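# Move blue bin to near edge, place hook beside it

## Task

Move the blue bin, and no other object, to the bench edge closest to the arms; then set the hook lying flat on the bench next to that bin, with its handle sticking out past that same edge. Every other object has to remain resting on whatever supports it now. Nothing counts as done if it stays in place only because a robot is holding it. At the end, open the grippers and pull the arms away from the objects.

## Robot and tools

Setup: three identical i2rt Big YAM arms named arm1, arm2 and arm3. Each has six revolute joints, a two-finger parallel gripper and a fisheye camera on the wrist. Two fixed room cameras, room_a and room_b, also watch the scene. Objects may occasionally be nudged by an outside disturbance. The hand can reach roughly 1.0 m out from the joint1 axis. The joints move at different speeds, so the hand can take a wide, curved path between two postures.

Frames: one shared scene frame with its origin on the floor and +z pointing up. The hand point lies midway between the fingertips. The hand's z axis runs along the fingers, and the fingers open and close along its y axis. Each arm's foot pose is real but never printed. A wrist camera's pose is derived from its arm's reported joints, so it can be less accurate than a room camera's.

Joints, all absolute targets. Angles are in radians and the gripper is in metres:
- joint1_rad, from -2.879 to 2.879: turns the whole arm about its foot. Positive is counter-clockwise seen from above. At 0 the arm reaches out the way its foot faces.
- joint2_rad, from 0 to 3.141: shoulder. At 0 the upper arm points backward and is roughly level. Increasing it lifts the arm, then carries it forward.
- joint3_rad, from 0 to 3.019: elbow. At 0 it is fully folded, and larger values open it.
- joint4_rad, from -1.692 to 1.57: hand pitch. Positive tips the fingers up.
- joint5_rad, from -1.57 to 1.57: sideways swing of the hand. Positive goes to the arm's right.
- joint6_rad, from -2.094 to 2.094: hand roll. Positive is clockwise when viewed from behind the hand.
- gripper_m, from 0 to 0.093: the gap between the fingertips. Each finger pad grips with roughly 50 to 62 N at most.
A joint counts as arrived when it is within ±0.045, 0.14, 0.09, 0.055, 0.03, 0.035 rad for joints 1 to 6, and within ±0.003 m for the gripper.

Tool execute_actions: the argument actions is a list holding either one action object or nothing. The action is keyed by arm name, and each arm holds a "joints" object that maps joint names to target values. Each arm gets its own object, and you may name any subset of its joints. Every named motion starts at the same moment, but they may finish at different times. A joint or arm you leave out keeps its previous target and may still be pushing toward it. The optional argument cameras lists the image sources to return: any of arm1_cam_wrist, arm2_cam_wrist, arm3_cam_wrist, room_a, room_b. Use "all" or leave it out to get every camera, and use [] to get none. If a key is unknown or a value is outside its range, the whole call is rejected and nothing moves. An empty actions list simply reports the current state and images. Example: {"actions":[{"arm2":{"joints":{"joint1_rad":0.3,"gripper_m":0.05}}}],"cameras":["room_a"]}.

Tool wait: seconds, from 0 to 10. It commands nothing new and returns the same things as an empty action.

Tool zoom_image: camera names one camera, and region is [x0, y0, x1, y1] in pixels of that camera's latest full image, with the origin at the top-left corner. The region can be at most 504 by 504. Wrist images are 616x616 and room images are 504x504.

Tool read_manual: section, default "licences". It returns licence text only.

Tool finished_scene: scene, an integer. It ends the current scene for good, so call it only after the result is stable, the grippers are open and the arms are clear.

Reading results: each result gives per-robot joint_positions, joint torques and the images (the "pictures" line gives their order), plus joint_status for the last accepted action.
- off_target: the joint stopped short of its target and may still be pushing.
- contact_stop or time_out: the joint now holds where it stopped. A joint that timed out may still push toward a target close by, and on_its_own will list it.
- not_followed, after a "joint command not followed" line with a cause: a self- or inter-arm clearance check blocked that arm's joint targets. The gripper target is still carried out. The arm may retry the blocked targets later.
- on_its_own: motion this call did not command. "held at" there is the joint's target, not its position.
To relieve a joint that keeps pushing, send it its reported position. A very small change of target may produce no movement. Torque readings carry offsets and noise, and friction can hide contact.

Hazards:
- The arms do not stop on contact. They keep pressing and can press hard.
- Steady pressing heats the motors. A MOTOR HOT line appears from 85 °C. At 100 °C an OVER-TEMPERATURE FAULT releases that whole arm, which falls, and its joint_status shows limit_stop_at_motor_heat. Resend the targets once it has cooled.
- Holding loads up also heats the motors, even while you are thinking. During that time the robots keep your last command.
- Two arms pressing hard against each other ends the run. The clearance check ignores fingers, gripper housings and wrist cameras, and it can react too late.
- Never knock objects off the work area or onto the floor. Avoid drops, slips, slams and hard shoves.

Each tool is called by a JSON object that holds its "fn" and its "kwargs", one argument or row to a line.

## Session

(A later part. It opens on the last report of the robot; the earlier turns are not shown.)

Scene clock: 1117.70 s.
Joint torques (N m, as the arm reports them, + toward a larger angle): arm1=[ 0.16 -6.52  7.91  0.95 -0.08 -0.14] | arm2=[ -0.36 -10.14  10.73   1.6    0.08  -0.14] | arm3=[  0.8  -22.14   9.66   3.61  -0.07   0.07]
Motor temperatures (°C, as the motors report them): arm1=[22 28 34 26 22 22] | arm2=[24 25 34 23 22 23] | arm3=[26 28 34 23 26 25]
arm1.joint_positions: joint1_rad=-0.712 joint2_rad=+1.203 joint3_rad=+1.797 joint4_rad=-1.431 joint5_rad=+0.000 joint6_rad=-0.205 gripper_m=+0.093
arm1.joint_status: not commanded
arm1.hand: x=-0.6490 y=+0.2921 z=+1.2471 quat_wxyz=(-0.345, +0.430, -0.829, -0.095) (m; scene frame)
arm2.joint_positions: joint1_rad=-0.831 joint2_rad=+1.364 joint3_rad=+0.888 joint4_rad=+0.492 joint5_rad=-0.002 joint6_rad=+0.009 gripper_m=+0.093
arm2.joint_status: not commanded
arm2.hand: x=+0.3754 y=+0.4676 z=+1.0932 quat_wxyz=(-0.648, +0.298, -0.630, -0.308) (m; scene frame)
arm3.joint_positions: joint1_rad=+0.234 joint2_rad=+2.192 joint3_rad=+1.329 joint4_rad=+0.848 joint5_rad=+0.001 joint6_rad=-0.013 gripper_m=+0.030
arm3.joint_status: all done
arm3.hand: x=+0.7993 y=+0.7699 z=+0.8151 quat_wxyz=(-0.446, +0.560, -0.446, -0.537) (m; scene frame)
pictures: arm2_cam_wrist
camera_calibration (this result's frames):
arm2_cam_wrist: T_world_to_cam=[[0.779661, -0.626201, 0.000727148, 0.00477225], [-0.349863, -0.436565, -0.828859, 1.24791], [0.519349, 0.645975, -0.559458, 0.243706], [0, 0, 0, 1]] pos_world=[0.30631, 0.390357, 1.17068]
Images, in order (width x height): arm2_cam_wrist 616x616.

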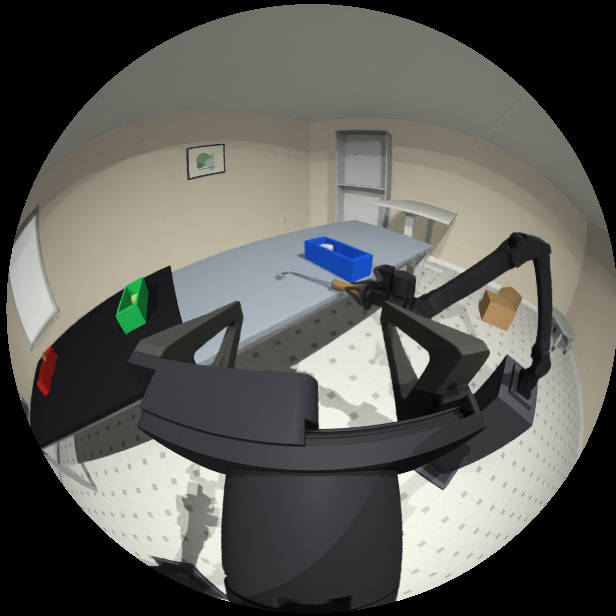

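{"fn": "execute_actions", "kwargs": {
  "actions": [
    {"arm3": {"joints": {"gripper_m": 0.075, "joint2_rad": 2.195}}}
  ],
  "cameras": ["arm2_cam_wrist", "arm3_cam_wrist"]
}}

{"fn": "zoom_image", "kwargs": {
  "camera": "arm2_cam_wrist",
  "region": [260, 235, 440, 320]
}}

Scene clock: 1121.10 s.
Joint torques (N m, as the arm reports them, + toward a larger angle): arm1=[-0.05 -6.53  7.83  1.08 -0.09 -0.14] | arm2=[-1.01 -9.05 10.72  1.58  0.1  -0.16] | arm3=[  0.82 -24.03   9.65   3.54  -0.06   0.06]
Motor temperatures (°C, as the motors report them): arm1=[22 28 34 26 22 22] | arm2=[24 25 34 23 22 23] | arm3=[26 28 34 23 26 25]
arm1.joint_positions: joint1_rad=-0.712 joint2_rad=+1.203 joint3_rad=+1.797 joint4_rad=-1.431 joint5_rad=+0.000 joint6_rad=-0.205 gripper_m=+0.093
arm1.joint_status: not commanded
arm1.hand: x=-0.6490 y=+0.2921 z=+1.2471 quat_wxyz=(-0.345, +0.430, -0.829, -0.095) (m; scene frame)
arm2.joint_positions: joint1_rad=-0.831 joint2_rad=+1.364 joint3_rad=+0.888 joint4_rad=+0.492 joint5_rad=-0.002 joint6_rad=+0.009 gripper_m=+0.093
arm2.joint_status: not commanded
arm2.hand: x=+0.3754 y=+0.4676 z=+1.0932 quat_wxyz=(-0.648, +0.298, -0.630, -0.308) (m; scene frame)
arm3.joint_positions: joint1_rad=+0.234 joint2_rad=+2.192 joint3_rad=+1.330 joint4_rad=+0.848 joint5_rad=+0.001 joint6_rad=-0.011 gripper_m=+0.075
arm3.joint_status: all done
arm3.hand: x=+0.7992 y=+0.7701 z=+0.8155 quat_wxyz=(-0.445, +0.559, -0.447, -0.538) (m; scene frame)
pictures: arm2_cam_wrist, arm3_cam_wrist
camera_calibration (this result's frames):
arm2_cam_wrist: T_world_to_cam=[[0.779661, -0.626201, 0.000727148, 0.00477225], [-0.349863, -0.436565, -0.828859, 1.24791], [0.519349, 0.645975, -0.559458, 0.243706], [0, 0, 0, 1]] pos_world=[0.30631, 0.390357, 1.17068]
arm3_cam_wrist: T_world_to_cam=[[0.97553, 0.216529, 0.0381707, -0.979211], [0.159667, -0.578315, -0.800036, 0.974136], [-0.151157, 0.786554, -0.598736, 0.128108], [0, 0, 0, 1]] pos_world=[0.819076, 0.674622, 0.893424]
Images, in order (width x height): arm2_cam_wrist 616x616, arm3_cam_wrist 616x616.

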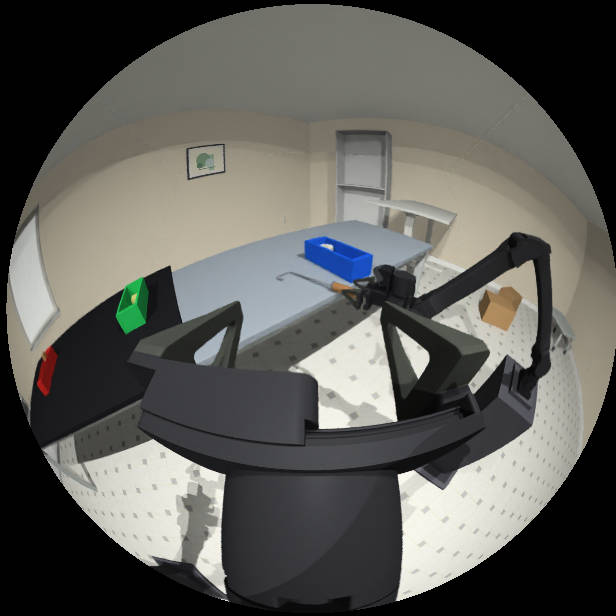

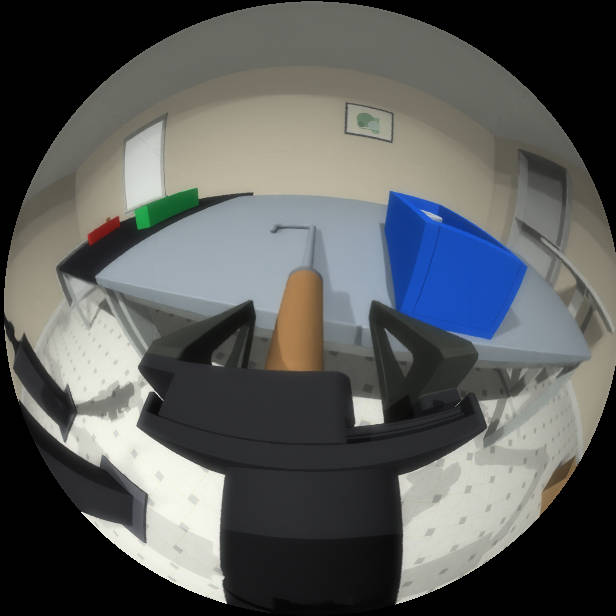

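Region (260, 235, 440, 320) of arm2_cam_wrist's 616x616 image, scaled by 2.800, with more detail than that image has; it fills the top 238 rows of this view, and the rest is white.

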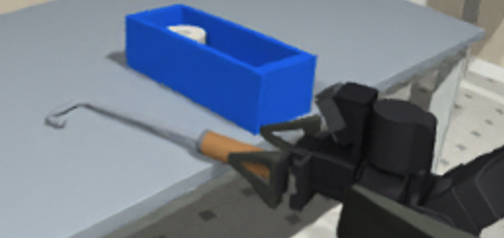

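{"fn": "execute_actions", "kwargs": {
  "actions": [
    {"arm3": {"joints": {"joint2_rad": 1.85, "joint3_rad": 1.15}}}
  ]
}}

Scene clock: 1127.70 s.
Joint torques (N m, as the arm reports them, + toward a larger angle): arm1=[ 0.3  -6.46  7.77  1.01 -0.07 -0.15] | arm2=[-0.37 -8.45 10.69  1.63  0.09 -0.18] | arm3=[  0.76 -18.37   7.34   3.18  -0.06   0.04]
Motor temperatures (°C, as the motors report them): arm1=[22 28 34 26 22 22] | arm2=[24 25 34 23 22 23] | arm3=[26 28 34 23 26 25]
arm1.joint_positions: joint1_rad=-0.712 joint2_rad=+1.203 joint3_rad=+1.797 joint4_rad=-1.431 joint5_rad=+0.000 joint6_rad=-0.205 gripper_m=+0.093
arm1.joint_status: not commanded
arm1.hand: x=-0.6490 y=+0.2921 z=+1.2471 quat_wxyz=(-0.345, +0.430, -0.829, -0.095) (m; scene frame)
arm2.joint_positions: joint1_rad=-0.831 joint2_rad=+1.364 joint3_rad=+0.888 joint4_rad=+0.492 joint5_rad=-0.002 joint6_rad=+0.009 gripper_m=+0.093
arm2.joint_status: not commanded
arm2.hand: x=+0.3754 y=+0.4676 z=+1.0932 quat_wxyz=(-0.648, +0.298, -0.630, -0.308) (m; scene frame)
arm3.joint_positions: joint1_rad=+0.234 joint2_rad=+1.830 joint3_rad=+1.157 joint4_rad=+0.854 joint5_rad=+0.001 joint6_rad=-0.011 gripper_m=+0.075
arm3.joint_status: all done
arm3.hand: x=+0.8116 y=+0.7063 z=+0.9958 quat_wxyz=(-0.487, +0.504, -0.402, -0.590) (m; scene frame)
pictures: arm1_cam_wrist, arm2_cam_wrist, arm3_cam_wrist, room_a, room_b
camera_calibration (this result's frames):
arm1_cam_wrist: T_world_to_cam=[[0.775739, -0.613672, 0.14709, 0.498455], [-0.606666, -0.789391, -0.093907, -0.0430593], [0.173739, -0.0163869, -0.984655, 1.46816], [0, 0, 0, 1]] pos_world=[-0.667872, 0.295956, 1.36827]
arm2_cam_wrist: T_world_to_cam=[[0.779661, -0.626201, 0.000727148, 0.00477225], [-0.349863, -0.436565, -0.828859, 1.24791], [0.519349, 0.645975, -0.559458, 0.243706], [0, 0, 0, 1]] pos_world=[0.30631, 0.390357, 1.17068]
arm3_cam_wrist: T_world_to_cam=[[0.976862, 0.210138, 0.0397753, -0.982518], [0.126106, -0.415739, -0.900699, 1.09218], [-0.172735, 0.884875, -0.432619, 0.0707777], [0, 0, 0, 1]] pos_world=[0.83428, 0.597898, 1.05343]
Images, in order (width x height): arm1_cam_wrist 616x616, arm2_cam_wrist 616x616, arm3_cam_wrist 616x616, room_a 504x504, room_b 504x504.

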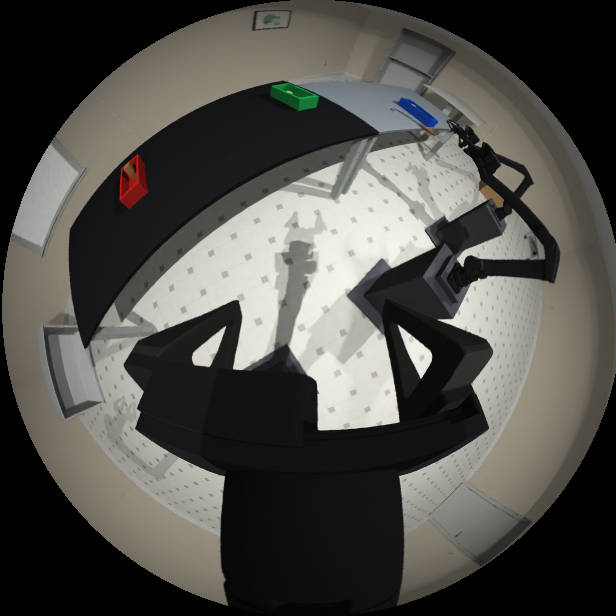

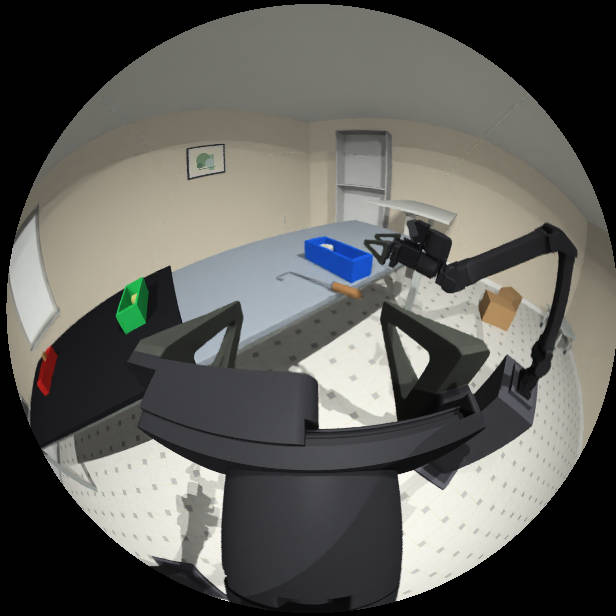

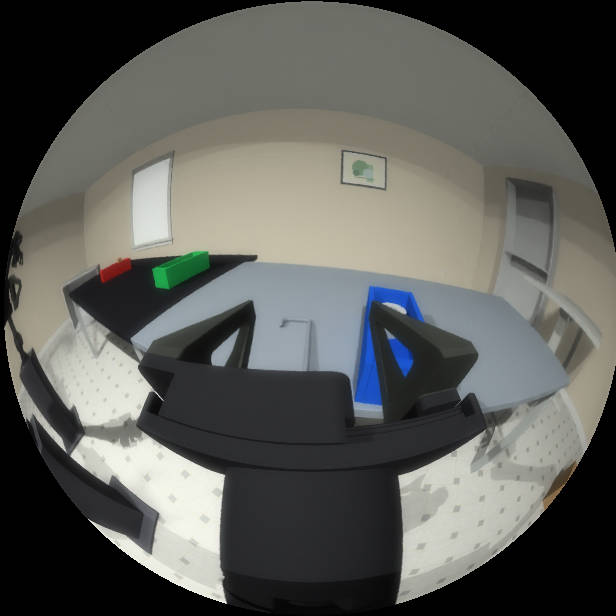

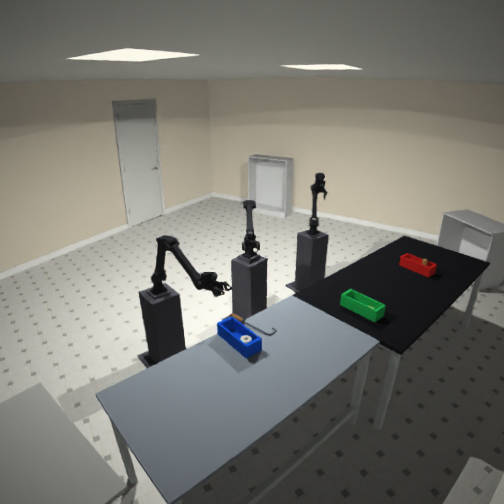

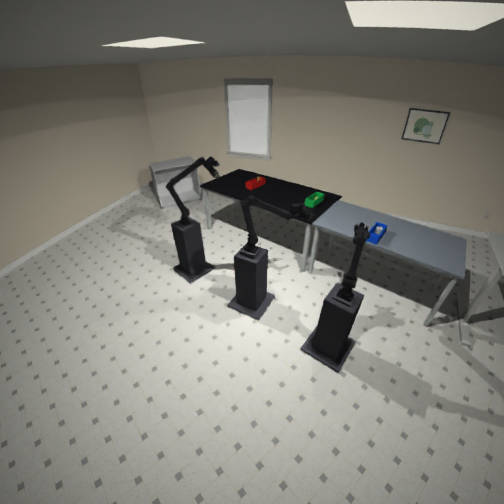

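{"fn": "zoom_image", "kwargs": {
  "camera": "arm2_cam_wrist",
  "region": [260, 225, 440, 320]
}}

Region (260, 225, 440, 320) of arm2_cam_wrist's 616x616 image, scaled by 2.800, with more detail than that image has; it fills the top 266 rows of this view, and the rest is white.

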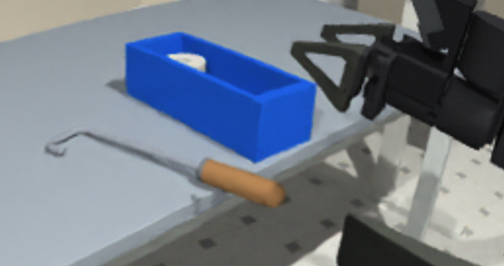

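{"fn": "finished_scene", "kwargs": {
  "scene": 1
}}

The scene is finished: the task was done.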